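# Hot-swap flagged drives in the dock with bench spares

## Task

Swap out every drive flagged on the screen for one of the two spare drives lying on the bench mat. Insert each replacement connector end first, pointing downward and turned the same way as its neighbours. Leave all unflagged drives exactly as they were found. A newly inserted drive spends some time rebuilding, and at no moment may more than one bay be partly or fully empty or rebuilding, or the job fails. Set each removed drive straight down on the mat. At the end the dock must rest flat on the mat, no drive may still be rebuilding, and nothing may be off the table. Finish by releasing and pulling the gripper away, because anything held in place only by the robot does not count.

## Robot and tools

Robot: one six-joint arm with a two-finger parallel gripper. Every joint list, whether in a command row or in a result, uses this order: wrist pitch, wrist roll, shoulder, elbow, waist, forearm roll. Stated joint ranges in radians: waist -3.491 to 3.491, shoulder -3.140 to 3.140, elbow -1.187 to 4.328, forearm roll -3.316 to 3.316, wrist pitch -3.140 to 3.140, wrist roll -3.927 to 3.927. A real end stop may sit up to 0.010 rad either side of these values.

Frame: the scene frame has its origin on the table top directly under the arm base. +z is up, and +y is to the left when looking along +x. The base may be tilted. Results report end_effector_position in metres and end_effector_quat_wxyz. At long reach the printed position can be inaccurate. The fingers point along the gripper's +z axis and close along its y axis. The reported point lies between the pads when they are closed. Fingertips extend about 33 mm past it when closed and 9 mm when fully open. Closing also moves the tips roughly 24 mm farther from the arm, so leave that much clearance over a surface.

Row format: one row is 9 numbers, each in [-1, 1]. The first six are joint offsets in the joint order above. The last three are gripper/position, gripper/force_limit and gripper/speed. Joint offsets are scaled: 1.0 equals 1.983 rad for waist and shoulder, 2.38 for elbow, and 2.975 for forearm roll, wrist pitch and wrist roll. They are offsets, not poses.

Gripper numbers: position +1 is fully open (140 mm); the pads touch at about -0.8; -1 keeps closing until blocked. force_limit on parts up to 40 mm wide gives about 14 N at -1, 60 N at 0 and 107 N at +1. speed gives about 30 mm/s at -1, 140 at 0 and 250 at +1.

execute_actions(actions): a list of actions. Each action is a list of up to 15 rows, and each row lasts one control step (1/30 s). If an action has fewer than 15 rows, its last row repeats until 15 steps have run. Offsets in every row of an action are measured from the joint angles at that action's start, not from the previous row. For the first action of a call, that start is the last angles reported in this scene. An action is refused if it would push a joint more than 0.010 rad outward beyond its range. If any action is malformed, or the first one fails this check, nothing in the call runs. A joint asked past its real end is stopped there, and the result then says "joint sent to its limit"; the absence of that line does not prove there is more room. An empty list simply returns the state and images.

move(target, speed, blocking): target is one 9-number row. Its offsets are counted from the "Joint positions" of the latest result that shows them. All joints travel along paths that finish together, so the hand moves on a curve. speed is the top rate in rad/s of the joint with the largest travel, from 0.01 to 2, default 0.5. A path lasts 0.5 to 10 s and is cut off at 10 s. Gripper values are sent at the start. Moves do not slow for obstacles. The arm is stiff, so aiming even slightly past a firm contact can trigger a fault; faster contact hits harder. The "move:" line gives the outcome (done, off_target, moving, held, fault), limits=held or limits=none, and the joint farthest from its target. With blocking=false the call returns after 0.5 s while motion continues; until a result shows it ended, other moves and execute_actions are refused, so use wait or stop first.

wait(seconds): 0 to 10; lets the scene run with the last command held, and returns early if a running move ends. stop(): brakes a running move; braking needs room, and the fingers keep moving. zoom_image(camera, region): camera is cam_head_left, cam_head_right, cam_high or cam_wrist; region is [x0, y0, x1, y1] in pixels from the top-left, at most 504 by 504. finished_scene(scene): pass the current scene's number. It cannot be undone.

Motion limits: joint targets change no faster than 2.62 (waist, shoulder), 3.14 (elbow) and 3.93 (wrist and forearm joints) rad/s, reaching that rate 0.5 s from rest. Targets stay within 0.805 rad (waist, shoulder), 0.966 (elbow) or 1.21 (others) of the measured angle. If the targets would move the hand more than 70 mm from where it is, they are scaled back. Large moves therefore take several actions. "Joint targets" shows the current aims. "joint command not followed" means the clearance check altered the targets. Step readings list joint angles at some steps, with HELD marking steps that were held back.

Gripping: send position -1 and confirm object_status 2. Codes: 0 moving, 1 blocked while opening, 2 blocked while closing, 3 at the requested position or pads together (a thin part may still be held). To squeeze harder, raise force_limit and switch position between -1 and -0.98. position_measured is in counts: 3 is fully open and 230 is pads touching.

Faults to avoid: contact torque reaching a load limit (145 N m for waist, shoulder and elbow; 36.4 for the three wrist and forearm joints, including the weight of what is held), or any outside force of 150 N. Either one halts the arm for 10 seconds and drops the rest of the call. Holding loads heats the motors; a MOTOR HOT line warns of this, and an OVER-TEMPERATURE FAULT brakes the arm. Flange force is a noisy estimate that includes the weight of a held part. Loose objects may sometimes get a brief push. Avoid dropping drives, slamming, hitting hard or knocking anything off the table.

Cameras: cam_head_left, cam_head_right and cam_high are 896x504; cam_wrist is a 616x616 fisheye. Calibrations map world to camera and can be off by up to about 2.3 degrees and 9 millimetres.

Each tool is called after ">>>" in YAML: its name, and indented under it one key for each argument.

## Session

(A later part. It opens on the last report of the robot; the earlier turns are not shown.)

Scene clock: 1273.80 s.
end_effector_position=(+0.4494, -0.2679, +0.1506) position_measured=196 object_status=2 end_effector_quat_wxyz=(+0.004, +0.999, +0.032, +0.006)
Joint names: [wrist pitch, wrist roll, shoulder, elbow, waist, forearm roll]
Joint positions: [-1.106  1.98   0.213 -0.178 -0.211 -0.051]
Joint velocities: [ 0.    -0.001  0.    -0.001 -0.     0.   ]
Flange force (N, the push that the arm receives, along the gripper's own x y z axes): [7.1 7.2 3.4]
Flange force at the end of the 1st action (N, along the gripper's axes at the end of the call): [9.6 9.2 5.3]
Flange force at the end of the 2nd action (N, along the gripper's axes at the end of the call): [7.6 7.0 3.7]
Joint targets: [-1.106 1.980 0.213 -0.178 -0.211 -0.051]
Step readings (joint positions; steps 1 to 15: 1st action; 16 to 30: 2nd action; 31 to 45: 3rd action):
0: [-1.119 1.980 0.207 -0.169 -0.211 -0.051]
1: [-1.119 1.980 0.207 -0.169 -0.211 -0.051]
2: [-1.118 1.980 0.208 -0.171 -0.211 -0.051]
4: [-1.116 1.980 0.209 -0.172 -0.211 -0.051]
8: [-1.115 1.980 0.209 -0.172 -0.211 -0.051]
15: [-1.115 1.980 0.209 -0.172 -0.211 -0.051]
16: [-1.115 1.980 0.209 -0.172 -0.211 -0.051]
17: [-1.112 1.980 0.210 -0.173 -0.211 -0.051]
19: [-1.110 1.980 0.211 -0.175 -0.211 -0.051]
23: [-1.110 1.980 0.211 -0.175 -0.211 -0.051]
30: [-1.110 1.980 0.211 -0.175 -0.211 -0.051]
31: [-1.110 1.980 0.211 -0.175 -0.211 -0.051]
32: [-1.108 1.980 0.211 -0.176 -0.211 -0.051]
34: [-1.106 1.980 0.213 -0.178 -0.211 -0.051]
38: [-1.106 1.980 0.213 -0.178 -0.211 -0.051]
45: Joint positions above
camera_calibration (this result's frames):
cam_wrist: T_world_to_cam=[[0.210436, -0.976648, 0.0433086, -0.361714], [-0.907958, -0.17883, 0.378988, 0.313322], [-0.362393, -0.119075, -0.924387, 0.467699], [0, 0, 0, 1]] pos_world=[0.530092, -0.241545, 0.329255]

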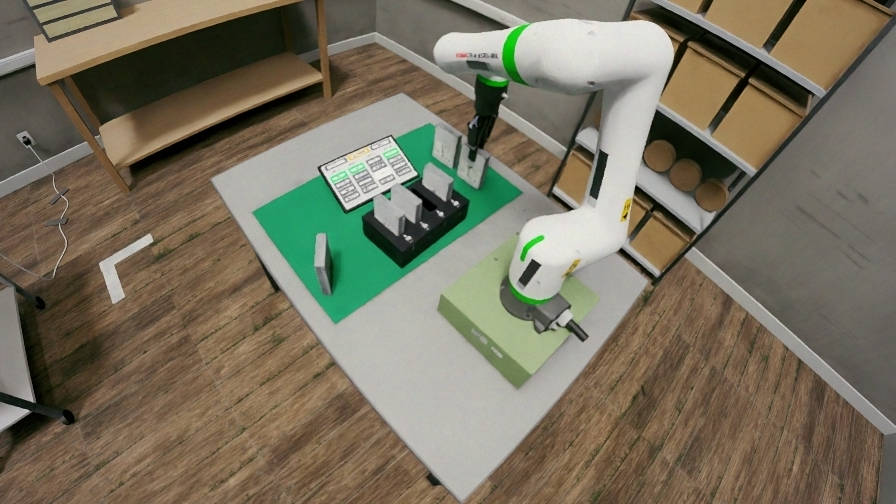

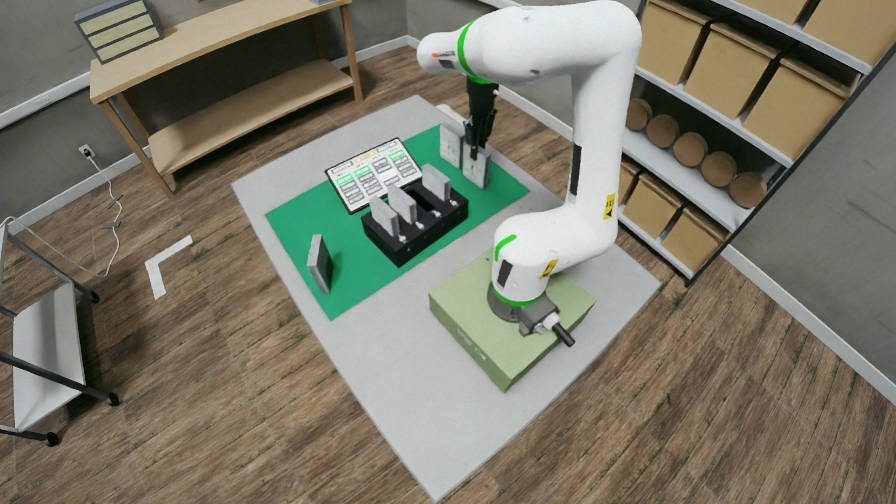

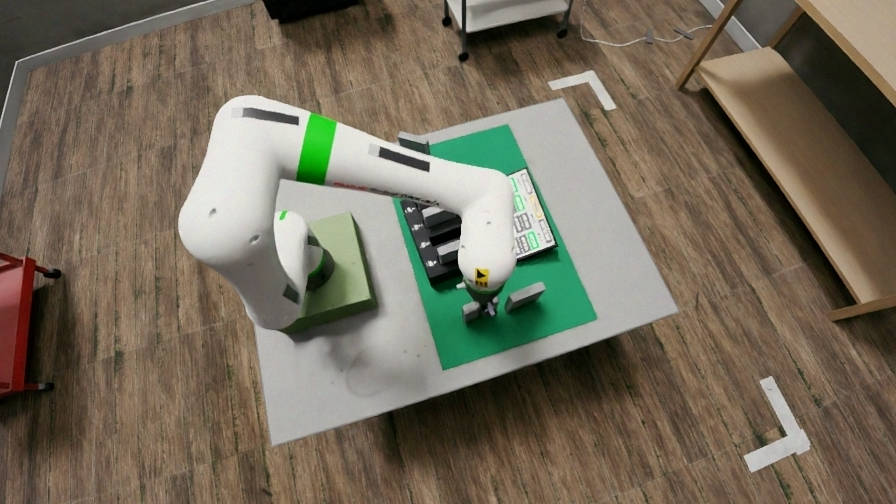

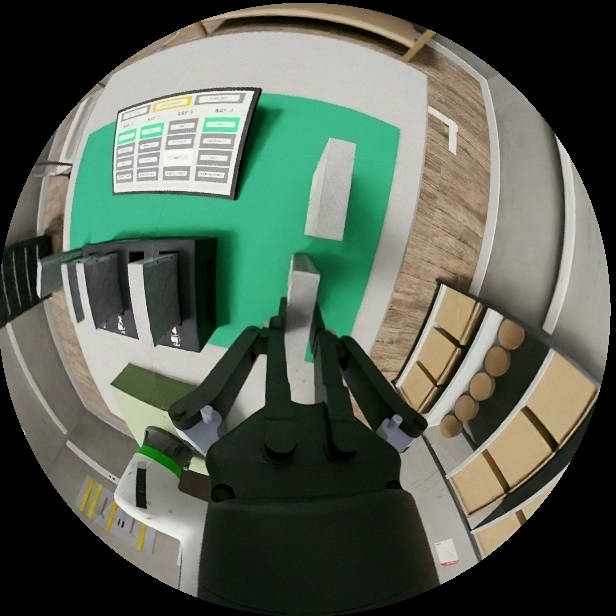

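>>> execute_actions:
  actions:
    - [[0.0015,0,0.0009,-0.0012,0,0,-1,-0.4,0]]
    - [[0,0,0,0,0,0,-0.1,-0.4,-0.6]]
    - [[0,0,0,0,0,0,-0.1,-0.4,-0.6]]

>>> move:
  target: [-0.139,0,-0.0807,0.1076,0,0,-0.1,0.3,0]
  speed: 0.5

Scene clock: 1280.53 s.
end_effector_position=(+0.4492, -0.2680, +0.1486) position_measured=141 object_status=3 end_effector_quat_wxyz=(+0.004, +0.999, +0.032, +0.006)
Joint names: [wrist pitch, wrist roll, shoulder, elbow, waist, forearm roll]
Joint positions: [-1.101  1.98   0.214 -0.181 -0.211 -0.051]
Joint velocities: [ 0.     0.001  0.     0.001 -0.     0.001]
Flange force (N, the push that the arm receives, along the gripper's own x y z axes): [7.9 5.5 -1.0]
Flange force at the end of the 1st action (N, along the gripper's axes at the end of the call): [8.2 6.5 3.1]
Flange force at the end of the 2nd action (N, along the gripper's axes at the end of the call): [8.3 6.3 -0.8]
Joint targets: [-1.101 1.980 0.214 -0.181 -0.211 -0.051]
Step readings (joint positions; steps 1 to 15: 1st action; 16 to 30: 2nd action; 31 to 45: 3rd action):
0: [-1.106 1.980 0.213 -0.178 -0.211 -0.051]
1: [-1.106 1.980 0.213 -0.178 -0.211 -0.051]
2: [-1.103 1.980 0.214 -0.179 -0.211 -0.051]
4: [-1.101 1.980 0.215 -0.181 -0.211 -0.051]
8: [-1.101 1.980 0.215 -0.181 -0.211 -0.051]
15: [-1.101 1.980 0.215 -0.181 -0.211 -0.051]
16: [-1.101 1.980 0.215 -0.181 -0.211 -0.051]
17: [-1.101 1.980 0.215 -0.181 -0.211 -0.051]
19: [-1.101 1.980 0.214 -0.181 -0.211 -0.051]
23: [-1.101 1.980 0.214 -0.181 -0.211 -0.051]
30: [-1.101 1.980 0.214 -0.181 -0.211 -0.051]
31: [-1.101 1.980 0.214 -0.181 -0.211 -0.051]
32: [-1.101 1.980 0.214 -0.181 -0.211 -0.051]
34: [-1.101 1.980 0.214 -0.181 -0.211 -0.051]
38: [-1.101 1.980 0.214 -0.181 -0.211 -0.051]
45: Joint positions above
camera_calibration (this result's frames):
cam_wrist: T_world_to_cam=[[0.210235, -0.97669, 0.0433281, -0.361544], [-0.907937, -0.178616, 0.37914, 0.313836], [-0.362563, -0.119048, -0.924324, 0.465845], [0, 0, 0, 1]] pos_world=[0.529851, -0.241603, 0.327269]

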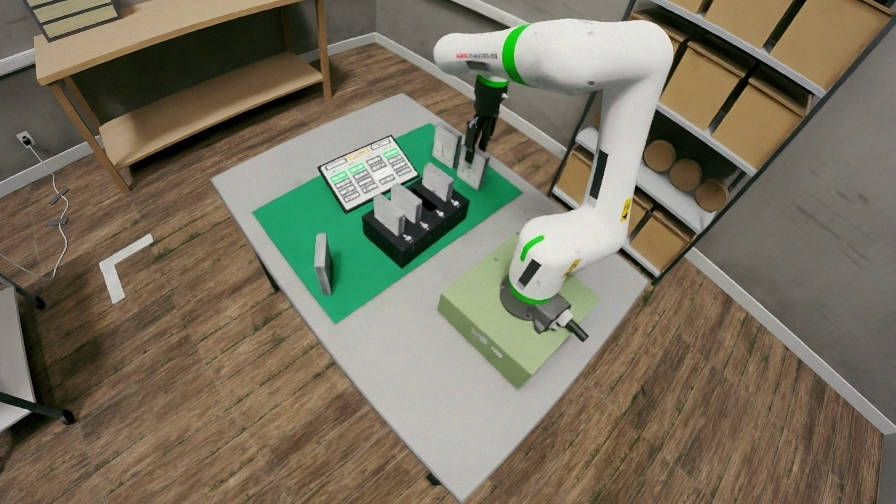

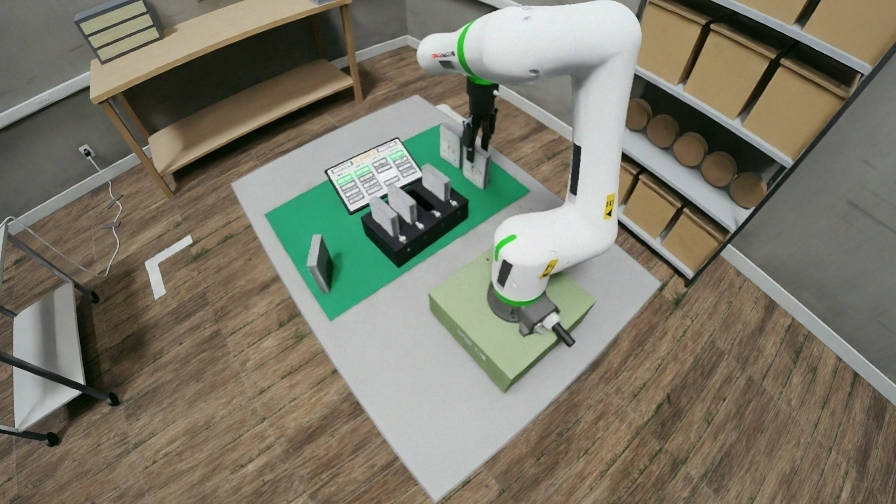

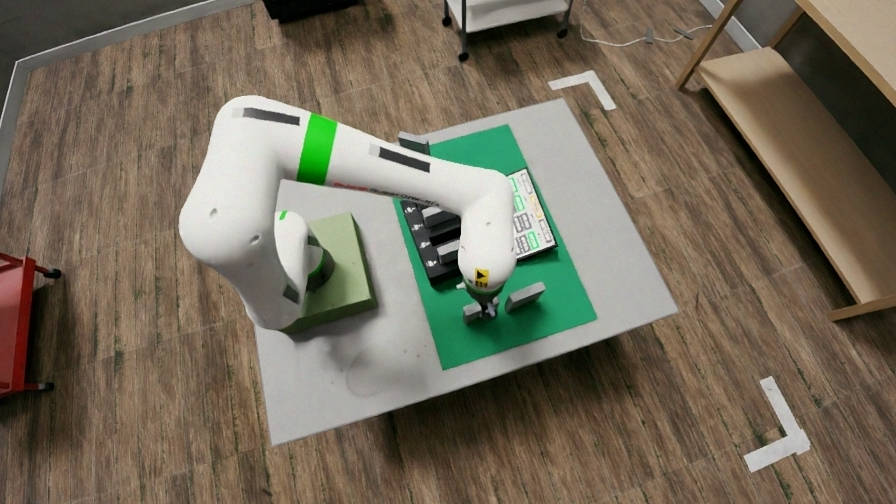

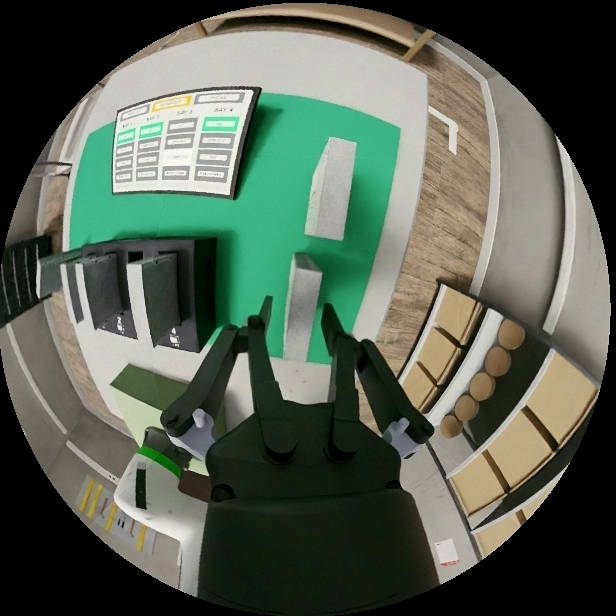

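Scene clock: 1281.73 s.
end_effector_position=(+0.4362, -0.2519, +0.3327) position_measured=141 object_status=3 end_effector_quat_wxyz=(+0.002, +0.999, +0.042, +0.008)
Joint names: [wrist pitch, wrist roll, shoulder, elbow, waist, forearm roll]
Joint positions: [-1.515  1.98   0.054  0.075 -0.211 -0.051]
Joint velocities: [ 0.    -0.001 -0.     0.002 -0.    -0.002]
Flange force (N, the push that the arm receives, along the gripper's own x y z axes): [5.8 4.6 -4.9]
Joint targets: [-1.515 1.980 0.054 0.076 -0.211 -0.051]
move: done; limits=none; farthest joint: the waist, 0.000 radians from its target (0.000 radians at the start)
camera_calibration (this result's frames):
cam_wrist: T_world_to_cam=[[0.230014, -0.972361, 0.0400856, -0.357598], [-0.905483, -0.198735, 0.374972, 0.230401], [-0.356642, -0.122546, -0.926169, 0.63036], [0, 0, 0, 1]] pos_world=[0.51569, -0.224678, 0.511761]

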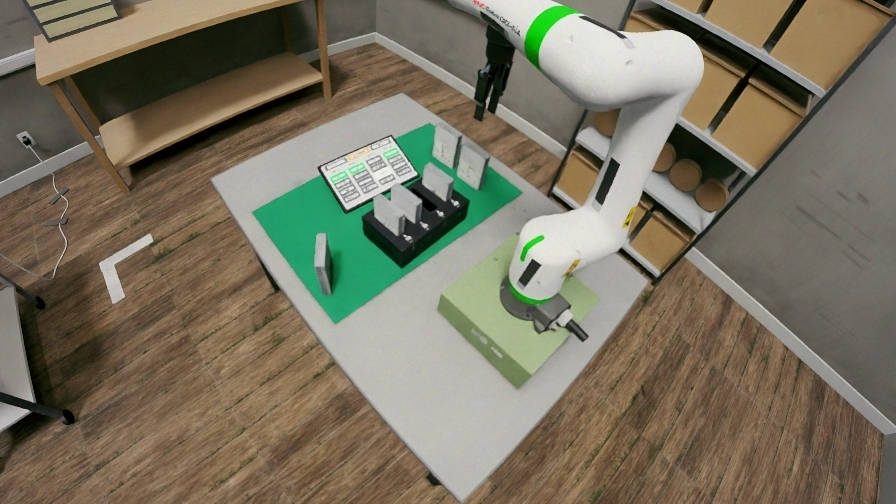

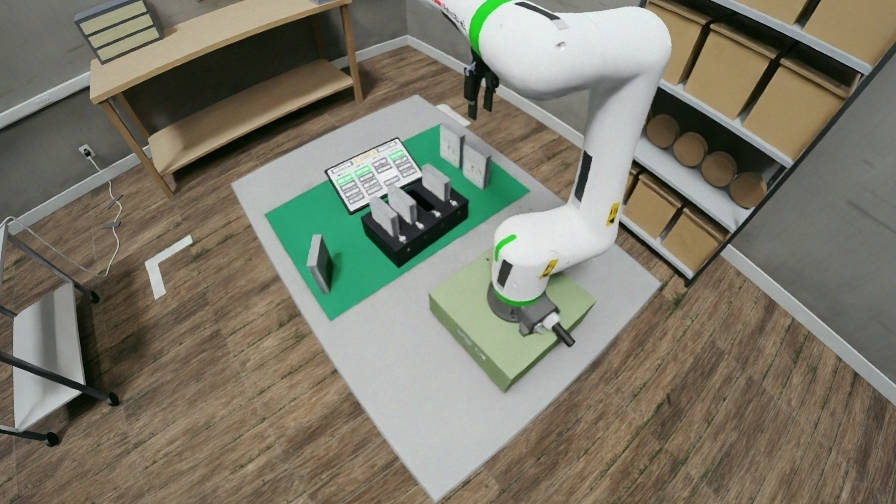

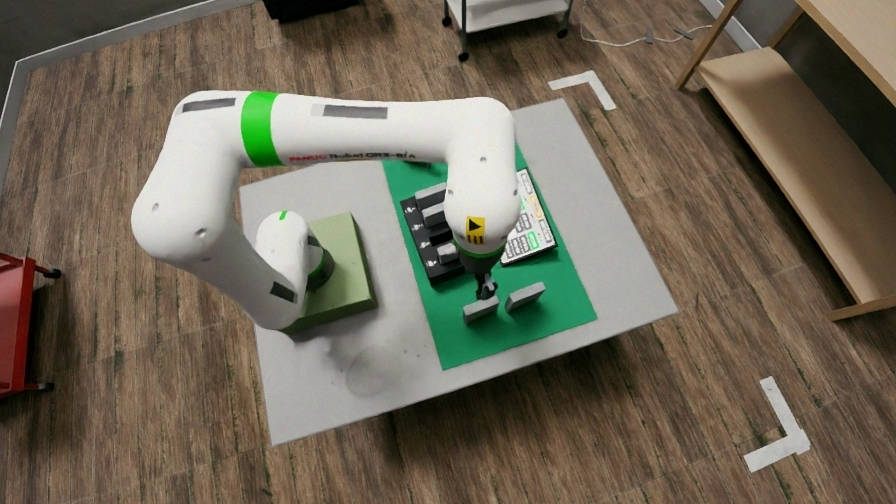

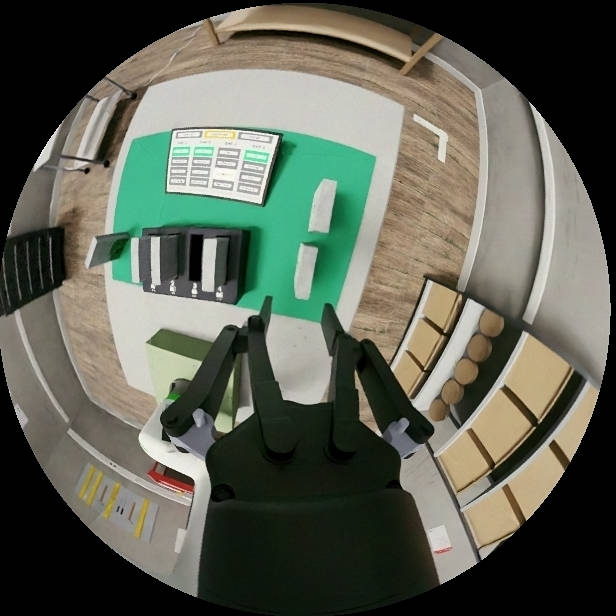

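>>> move:
  target: [0.0323,-0.672,0.0217,-0.0227,0.6445,0.032,-0.1,0.3,0]
  speed: 1.0

>>> move:
  target: [0.0676,0,0.0277,-0.0609,0,0,-0.1,0.3,0]
  speed: 0.5

>>> move:
  target: [0.0397,0,0.0262,-0.0277,0,0,-0.1,0.3,0]
  speed: 0.3

Scene clock: 1295.30 s.
end_effector_position=(+0.4194, +0.3263, +0.2868) position_measured=141 object_status=3 end_effector_quat_wxyz=(-0.005, +0.951, -0.310, +0.002)
Joint names: [wrist pitch, wrist roll, shoulder, elbow, waist, forearm roll]
Joint positions: [-1.419 -0.019  0.097  0.021  1.067  0.044]
Joint velocities: [-0.    -0.     0.    -0.     0.001 -0.001]
Flange force (N, the push that the arm receives, along the gripper's own x y z axes): [3.0 -10.1 -3.5]
Joint targets: [-1.419 -0.019 0.097 0.021 1.067 0.044]
move: done; limits=none; farthest joint: the waist, 0.000 radians from its target (1.278 radians at the start)
camera_calibration (this result's frames):
cam_wrist: T_world_to_cam=[[-0.464226, -0.885455, 0.0215223, 0.478481], [-0.812637, 0.435462, 0.38729, 0.0979416], [-0.352301, 0.1623, -0.921707, 0.556682], [0, 0, 0, 1]] pos_world=[0.497834, 0.290674, 0.464868]

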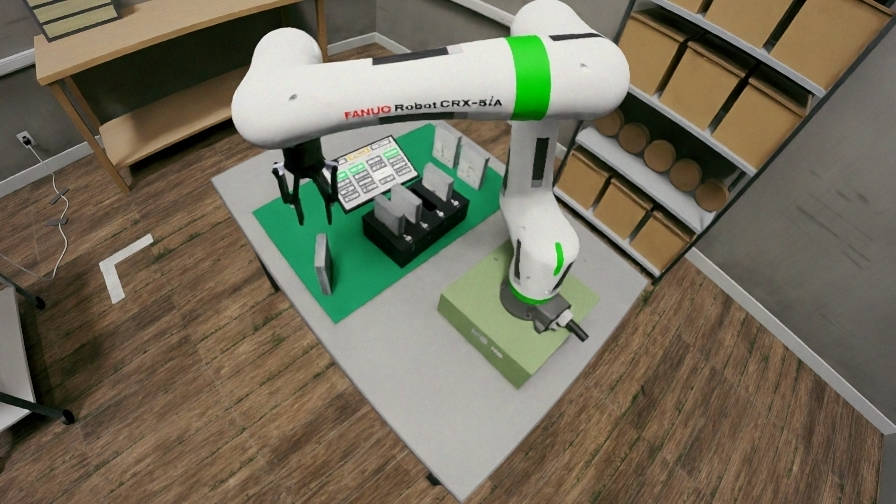

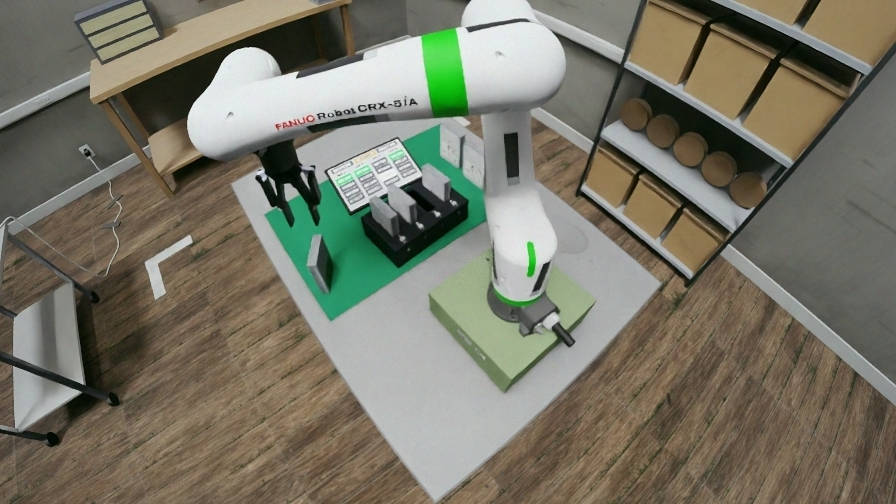

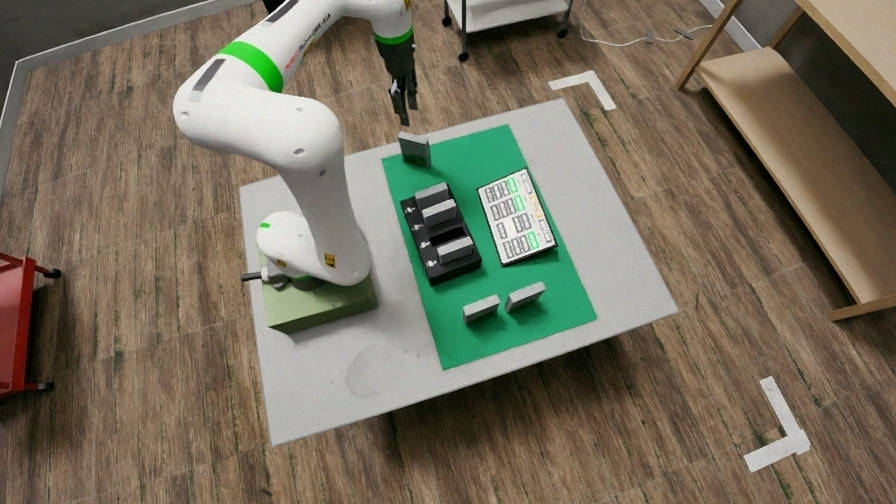

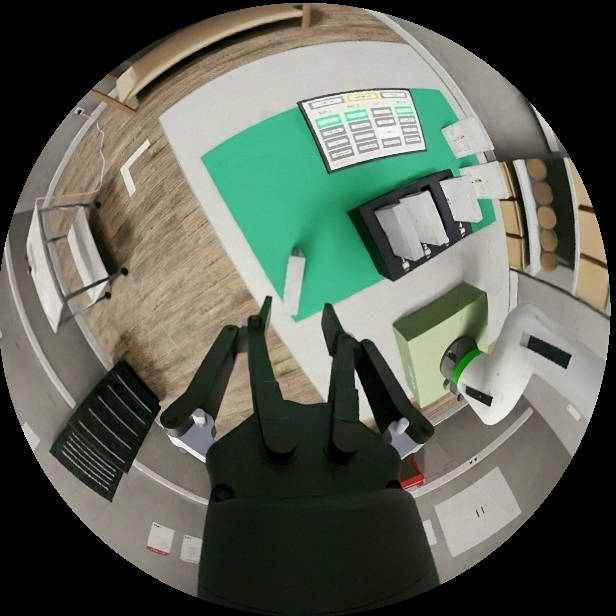

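Scene clock: 1296.10 s.
end_effector_position=(+0.4176, +0.3316, +0.1990) position_measured=141 object_status=3 end_effector_quat_wxyz=(-0.006, +0.952, -0.306, +0.001)
Joint names: [wrist pitch, wrist roll, shoulder, elbow, waist, forearm roll]
Joint positions: [-1.218 -0.019  0.152 -0.123  1.067  0.044]
Joint velocities: [ 0.001 -0.001  0.    -0.     0.    -0.   ]
Flange force (N, the push that the arm receives, along the gripper's own x y z axes): [0.9 -8.1 -0.7]
Joint targets: [-1.218 -0.019 0.152 -0.123 1.067 0.044]
move: done; limits=none; farthest joint: the waist, 0.000 radians from its target (0.000 radians at the start)
camera_calibration (this result's frames):
cam_wrist: T_world_to_cam=[[-0.456593, -0.889453, 0.0199145, 0.482663], [-0.815966, 0.42758, 0.389068, 0.131736], [-0.354573, 0.161396, -0.920994, 0.475337], [0, 0, 0, 1]] pos_world=[0.496414, 0.296261, 0.376916]

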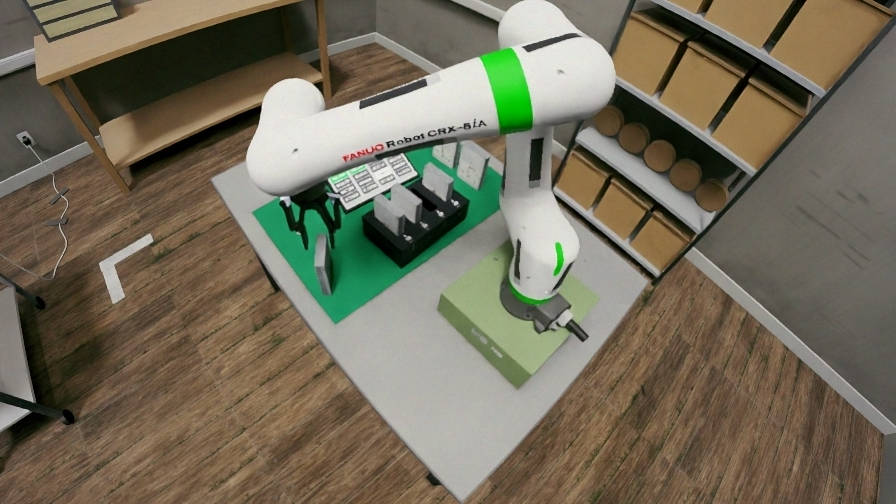

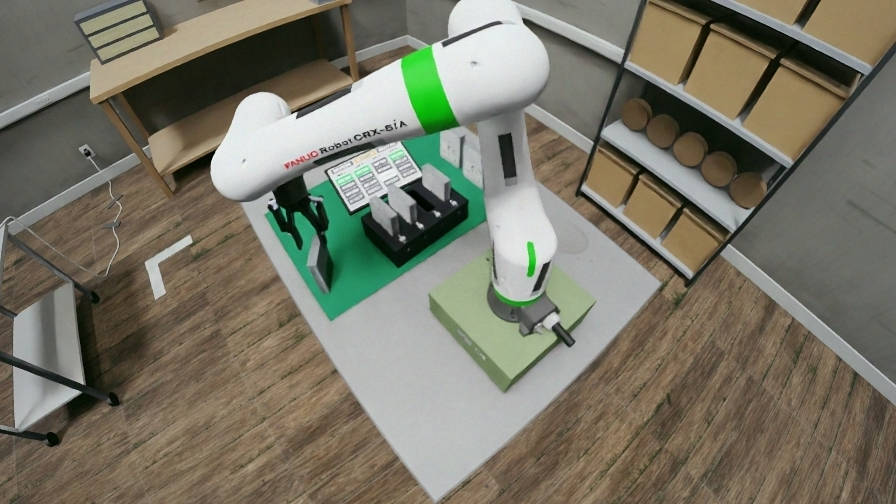

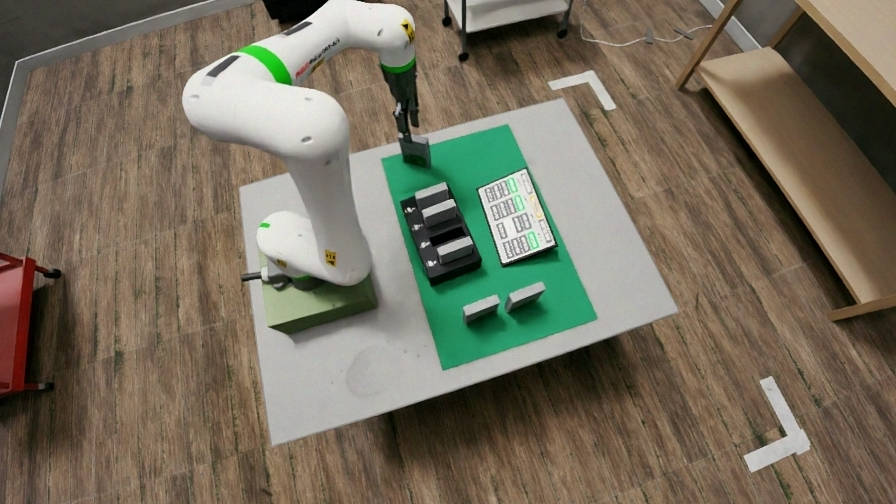

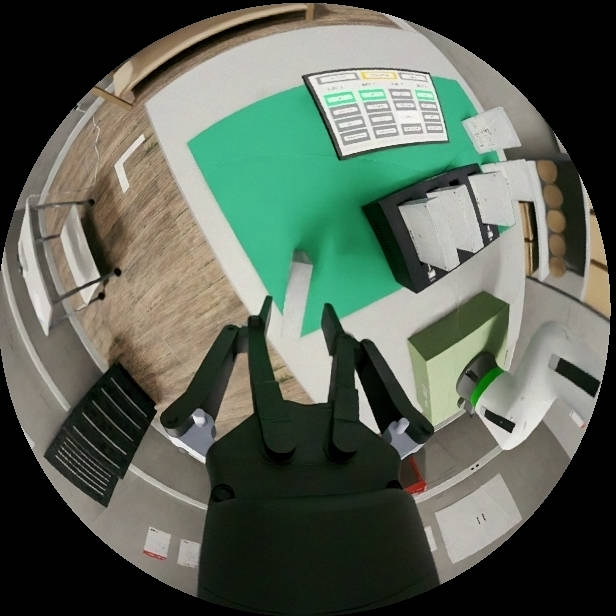

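Scene clock: 1296.87 s.
end_effector_position=(+0.4161, +0.3347, +0.1470) position_measured=141 object_status=3 end_effector_quat_wxyz=(-0.007, +0.953, -0.304, -0.000)
Joint names: [wrist pitch, wrist roll, shoulder, elbow, waist, forearm roll]
Joint positions: [-1.1   -0.019  0.204 -0.189  1.067  0.044]
Joint velocities: [ 0.001 -0.001  0.    -0.    -0.     0.001]
Flange force (N, the push that the arm receives, along the gripper's own x y z axes): [2.4 -3.1 0.3]
Joint targets: [-1.100 -0.019 0.204 -0.189 1.067 0.044]
move: done; limits=none; farthest joint: the waist, 0.000 radians from its target (0.000 radians at the start)
camera_calibration (this result's frames):
cam_wrist: T_world_to_cam=[[-0.45229, -0.891661, 0.019368, 0.484813], [-0.817419, 0.423122, 0.390889, 0.151265], [-0.356735, 0.160963, -0.920234, 0.427315], [0, 0, 0, 1]] pos_world=[0.495361, 0.299503, 0.324712]

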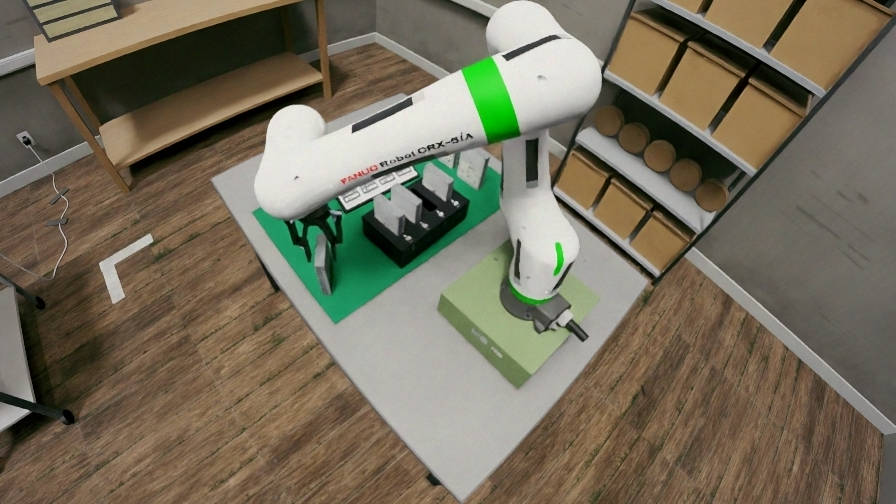

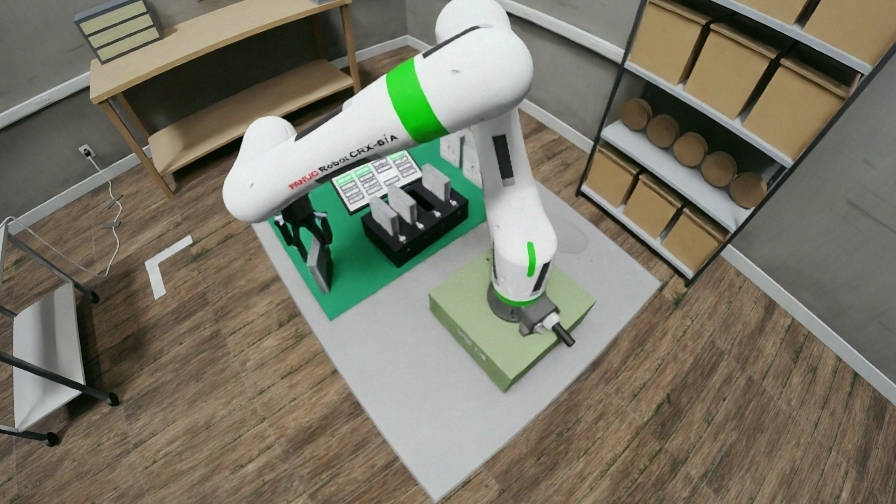

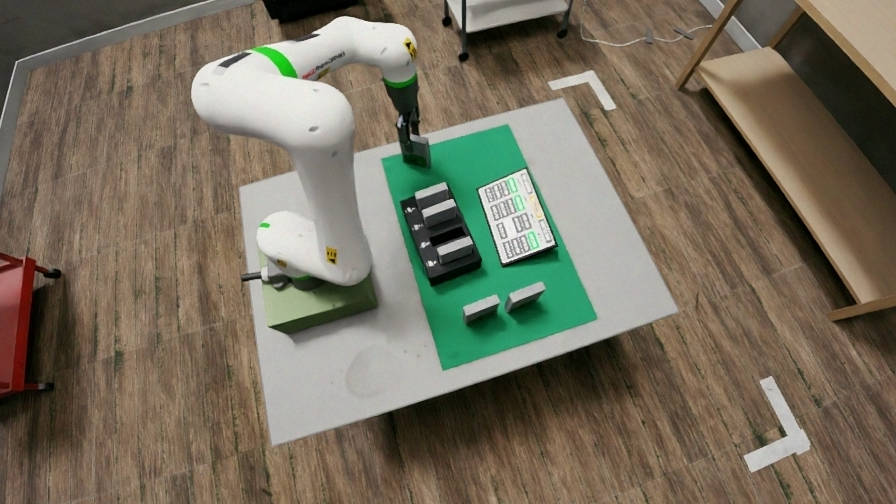

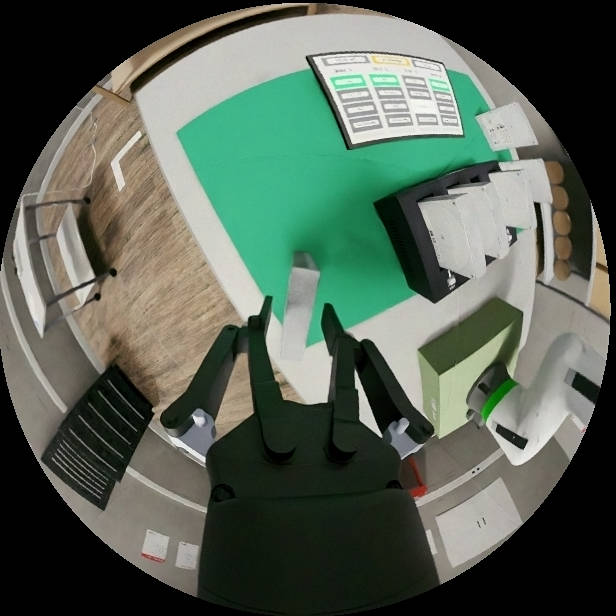

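>>> execute_actions:
  actions:
    - [[0,0,0,0,0,0,-1,0.3,-0.5]]
    - [[0,0,0,0,0,0,-1,0.3,-0.5]]
    - [[0,0,0,0,0,0,-1,0.3,-0.5]]

>>> move:
  target: [-0.149,0,-0.0666,0.130,0,0,-1,0.3,0]
  speed: 0.4

Scene clock: 1302.03 s.
end_effector_position=(+0.4161, +0.3347, +0.1470) position_measured=196 object_status=2 end_effector_quat_wxyz=(-0.007, +0.953, -0.304, -0.000)
Joint names: [wrist pitch, wrist roll, shoulder, elbow, waist, forearm roll]
Joint positions: [-1.1   -0.019  0.204 -0.189  1.067  0.044]
Joint velocities: [-0.    -0.001  0.    -0.001 -0.     0.002]
Flange force (N, the push that the arm receives, along the gripper's own x y z axes): [2.9 -6.6 -15.1]
Flange force at the end of the 1st action (N, along the gripper's axes at the end of the call): [0.2 -5.7 -15.9]
Flange force at the end of the 2nd action (N, along the gripper's axes at the end of the call): [1.7 -6.8 -14.8]
Joint targets: [-1.100 -0.019 0.204 -0.189 1.067 0.044]
Step readings (joint positions; steps 1 to 15: 1st action; 16 to 30: 2nd action; 31 to 45: 3rd action):
0: [-1.100 -0.019 0.204 -0.189 1.067 0.044]
1: [-1.100 -0.019 0.204 -0.189 1.067 0.044]
2: [-1.100 -0.019 0.204 -0.189 1.067 0.044]
4: [-1.100 -0.019 0.204 -0.189 1.067 0.044]
8: [-1.100 -0.019 0.204 -0.189 1.067 0.044]
15: [-1.100 -0.019 0.204 -0.189 1.067 0.044]
16: [-1.100 -0.019 0.204 -0.189 1.067 0.044]
17: [-1.100 -0.019 0.204 -0.189 1.067 0.044]
19: [-1.100 -0.019 0.204 -0.189 1.067 0.044]
23: [-1.100 -0.019 0.204 -0.189 1.067 0.044]
30: [-1.100 -0.019 0.204 -0.189 1.067 0.044]
31: [-1.100 -0.019 0.204 -0.189 1.067 0.044]
32: [-1.100 -0.019 0.204 -0.189 1.067 0.044]
34: [-1.100 -0.019 0.204 -0.189 1.067 0.044]
38: [-1.100 -0.019 0.204 -0.189 1.067 0.044]
45: Joint positions above
camera_calibration (this result's frames):
cam_wrist: T_world_to_cam=[[-0.452291, -0.891662, 0.0192835, 0.484839], [-0.81744, 0.423095, 0.390874, 0.151279], [-0.356686, 0.161026, -0.920242, 0.4273], [0, 0, 0, 1]] pos_world=[0.495362, 0.299501, 0.324739]

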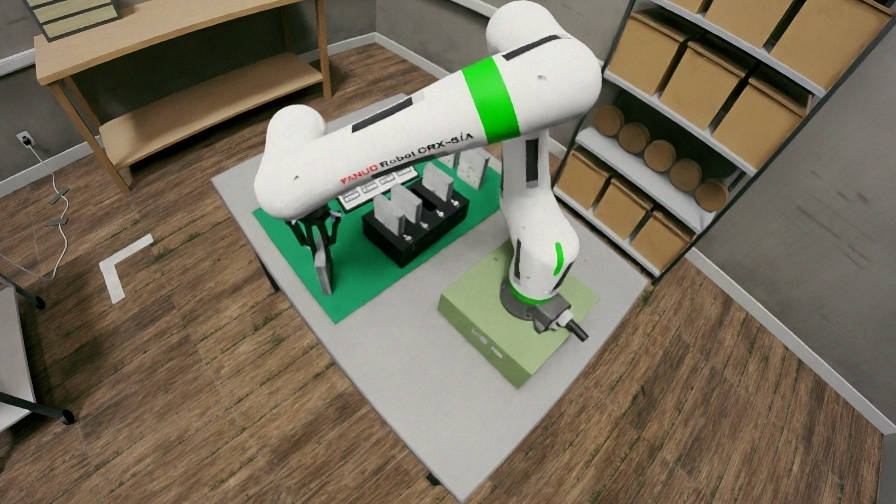

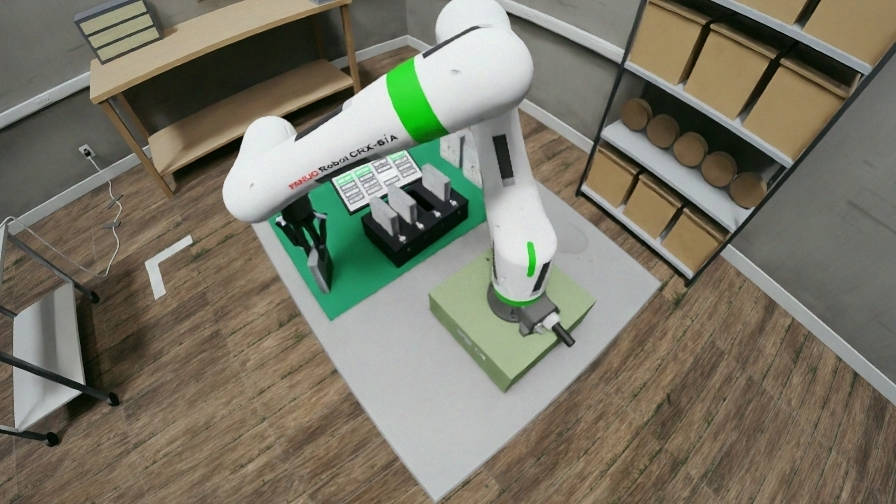

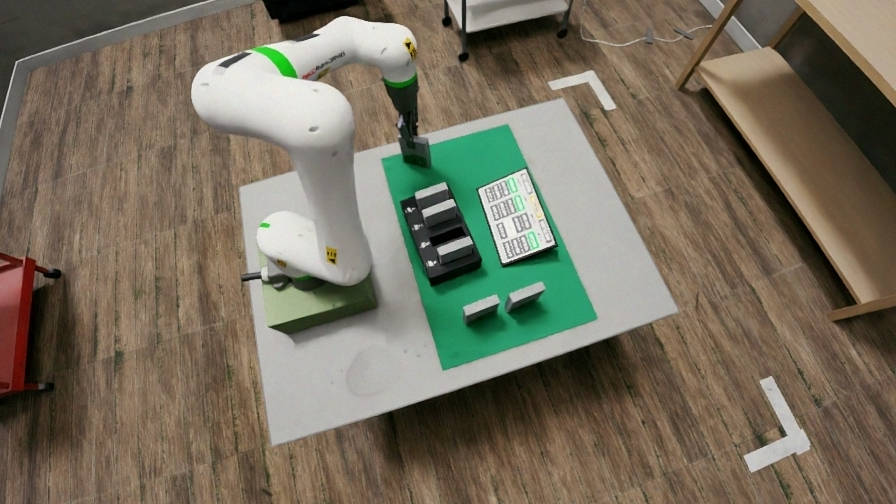

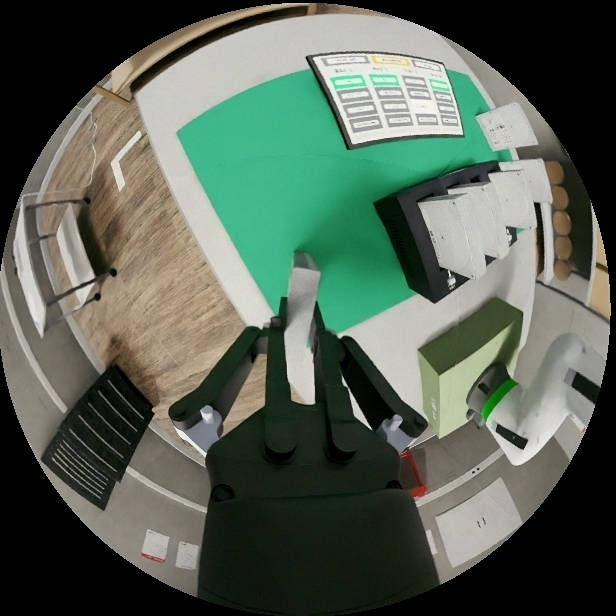

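Scene clock: 1303.50 s.
end_effector_position=(+0.4175, +0.3192, +0.3413) position_measured=196 object_status=2 end_effector_quat_wxyz=(-0.005, +0.950, -0.313, +0.002)
Joint names: [wrist pitch, wrist roll, shoulder, elbow, waist, forearm roll]
Joint positions: [-1.543 -0.019  0.072  0.12   1.067  0.044]
Joint velocities: [-0.     0.001 -0.     0.001  0.     0.001]
Flange force (N, the push that the arm receives, along the gripper's own x y z axes): [5.4 -9.4 1.8]
Joint targets: [-1.543 -0.019 0.072 0.120 1.067 0.044]
move: done; limits=none; farthest joint: the waist, 0.000 radians from its target (0.000 radians at the start)
camera_calibration (this result's frames):
cam_wrist: T_world_to_cam=[[-0.469034, -0.882906, 0.0220012, 0.471192], [-0.810301, 0.440105, 0.386937, 0.0760179], [-0.351312, 0.163659, -0.921844, 0.606636], [0, 0, 0, 1]] pos_world=[0.495721, 0.283281, 0.519443]

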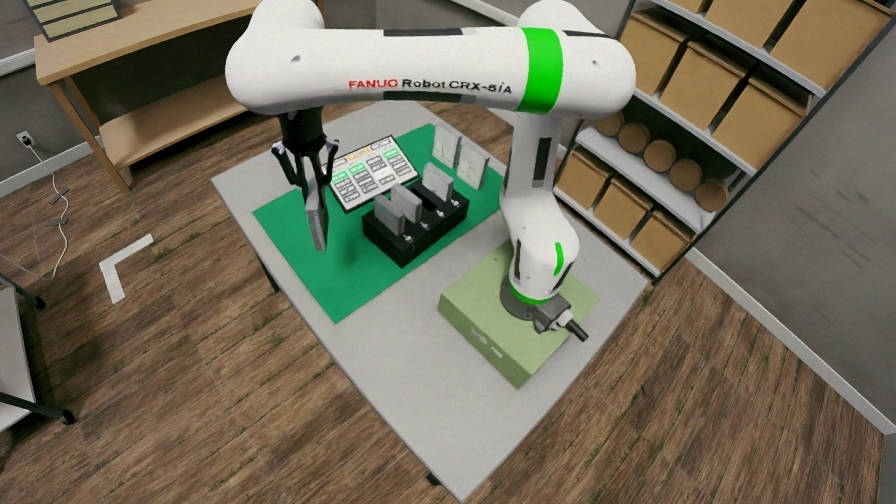

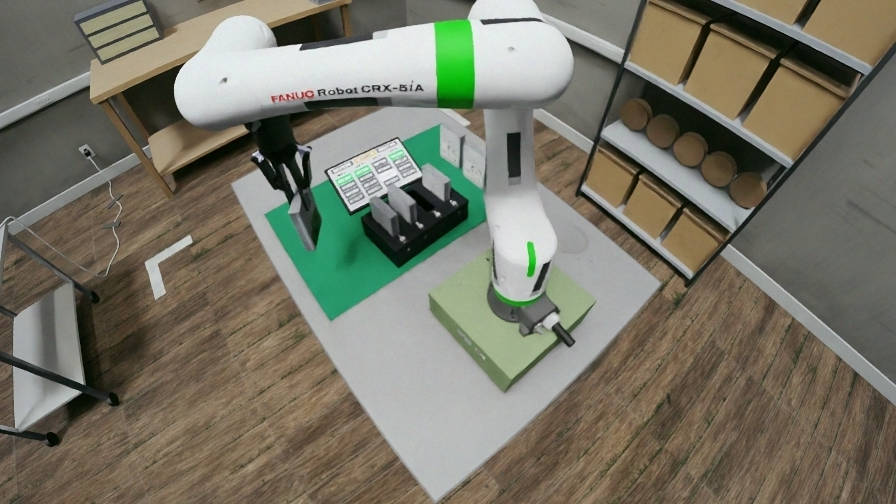

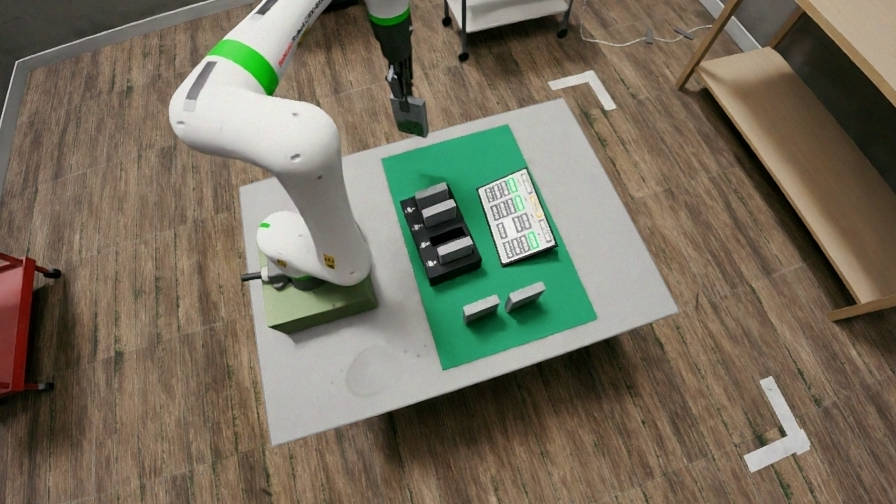

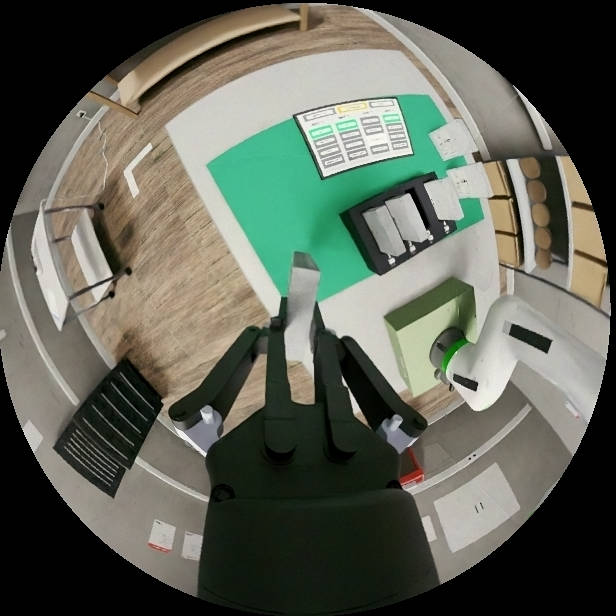

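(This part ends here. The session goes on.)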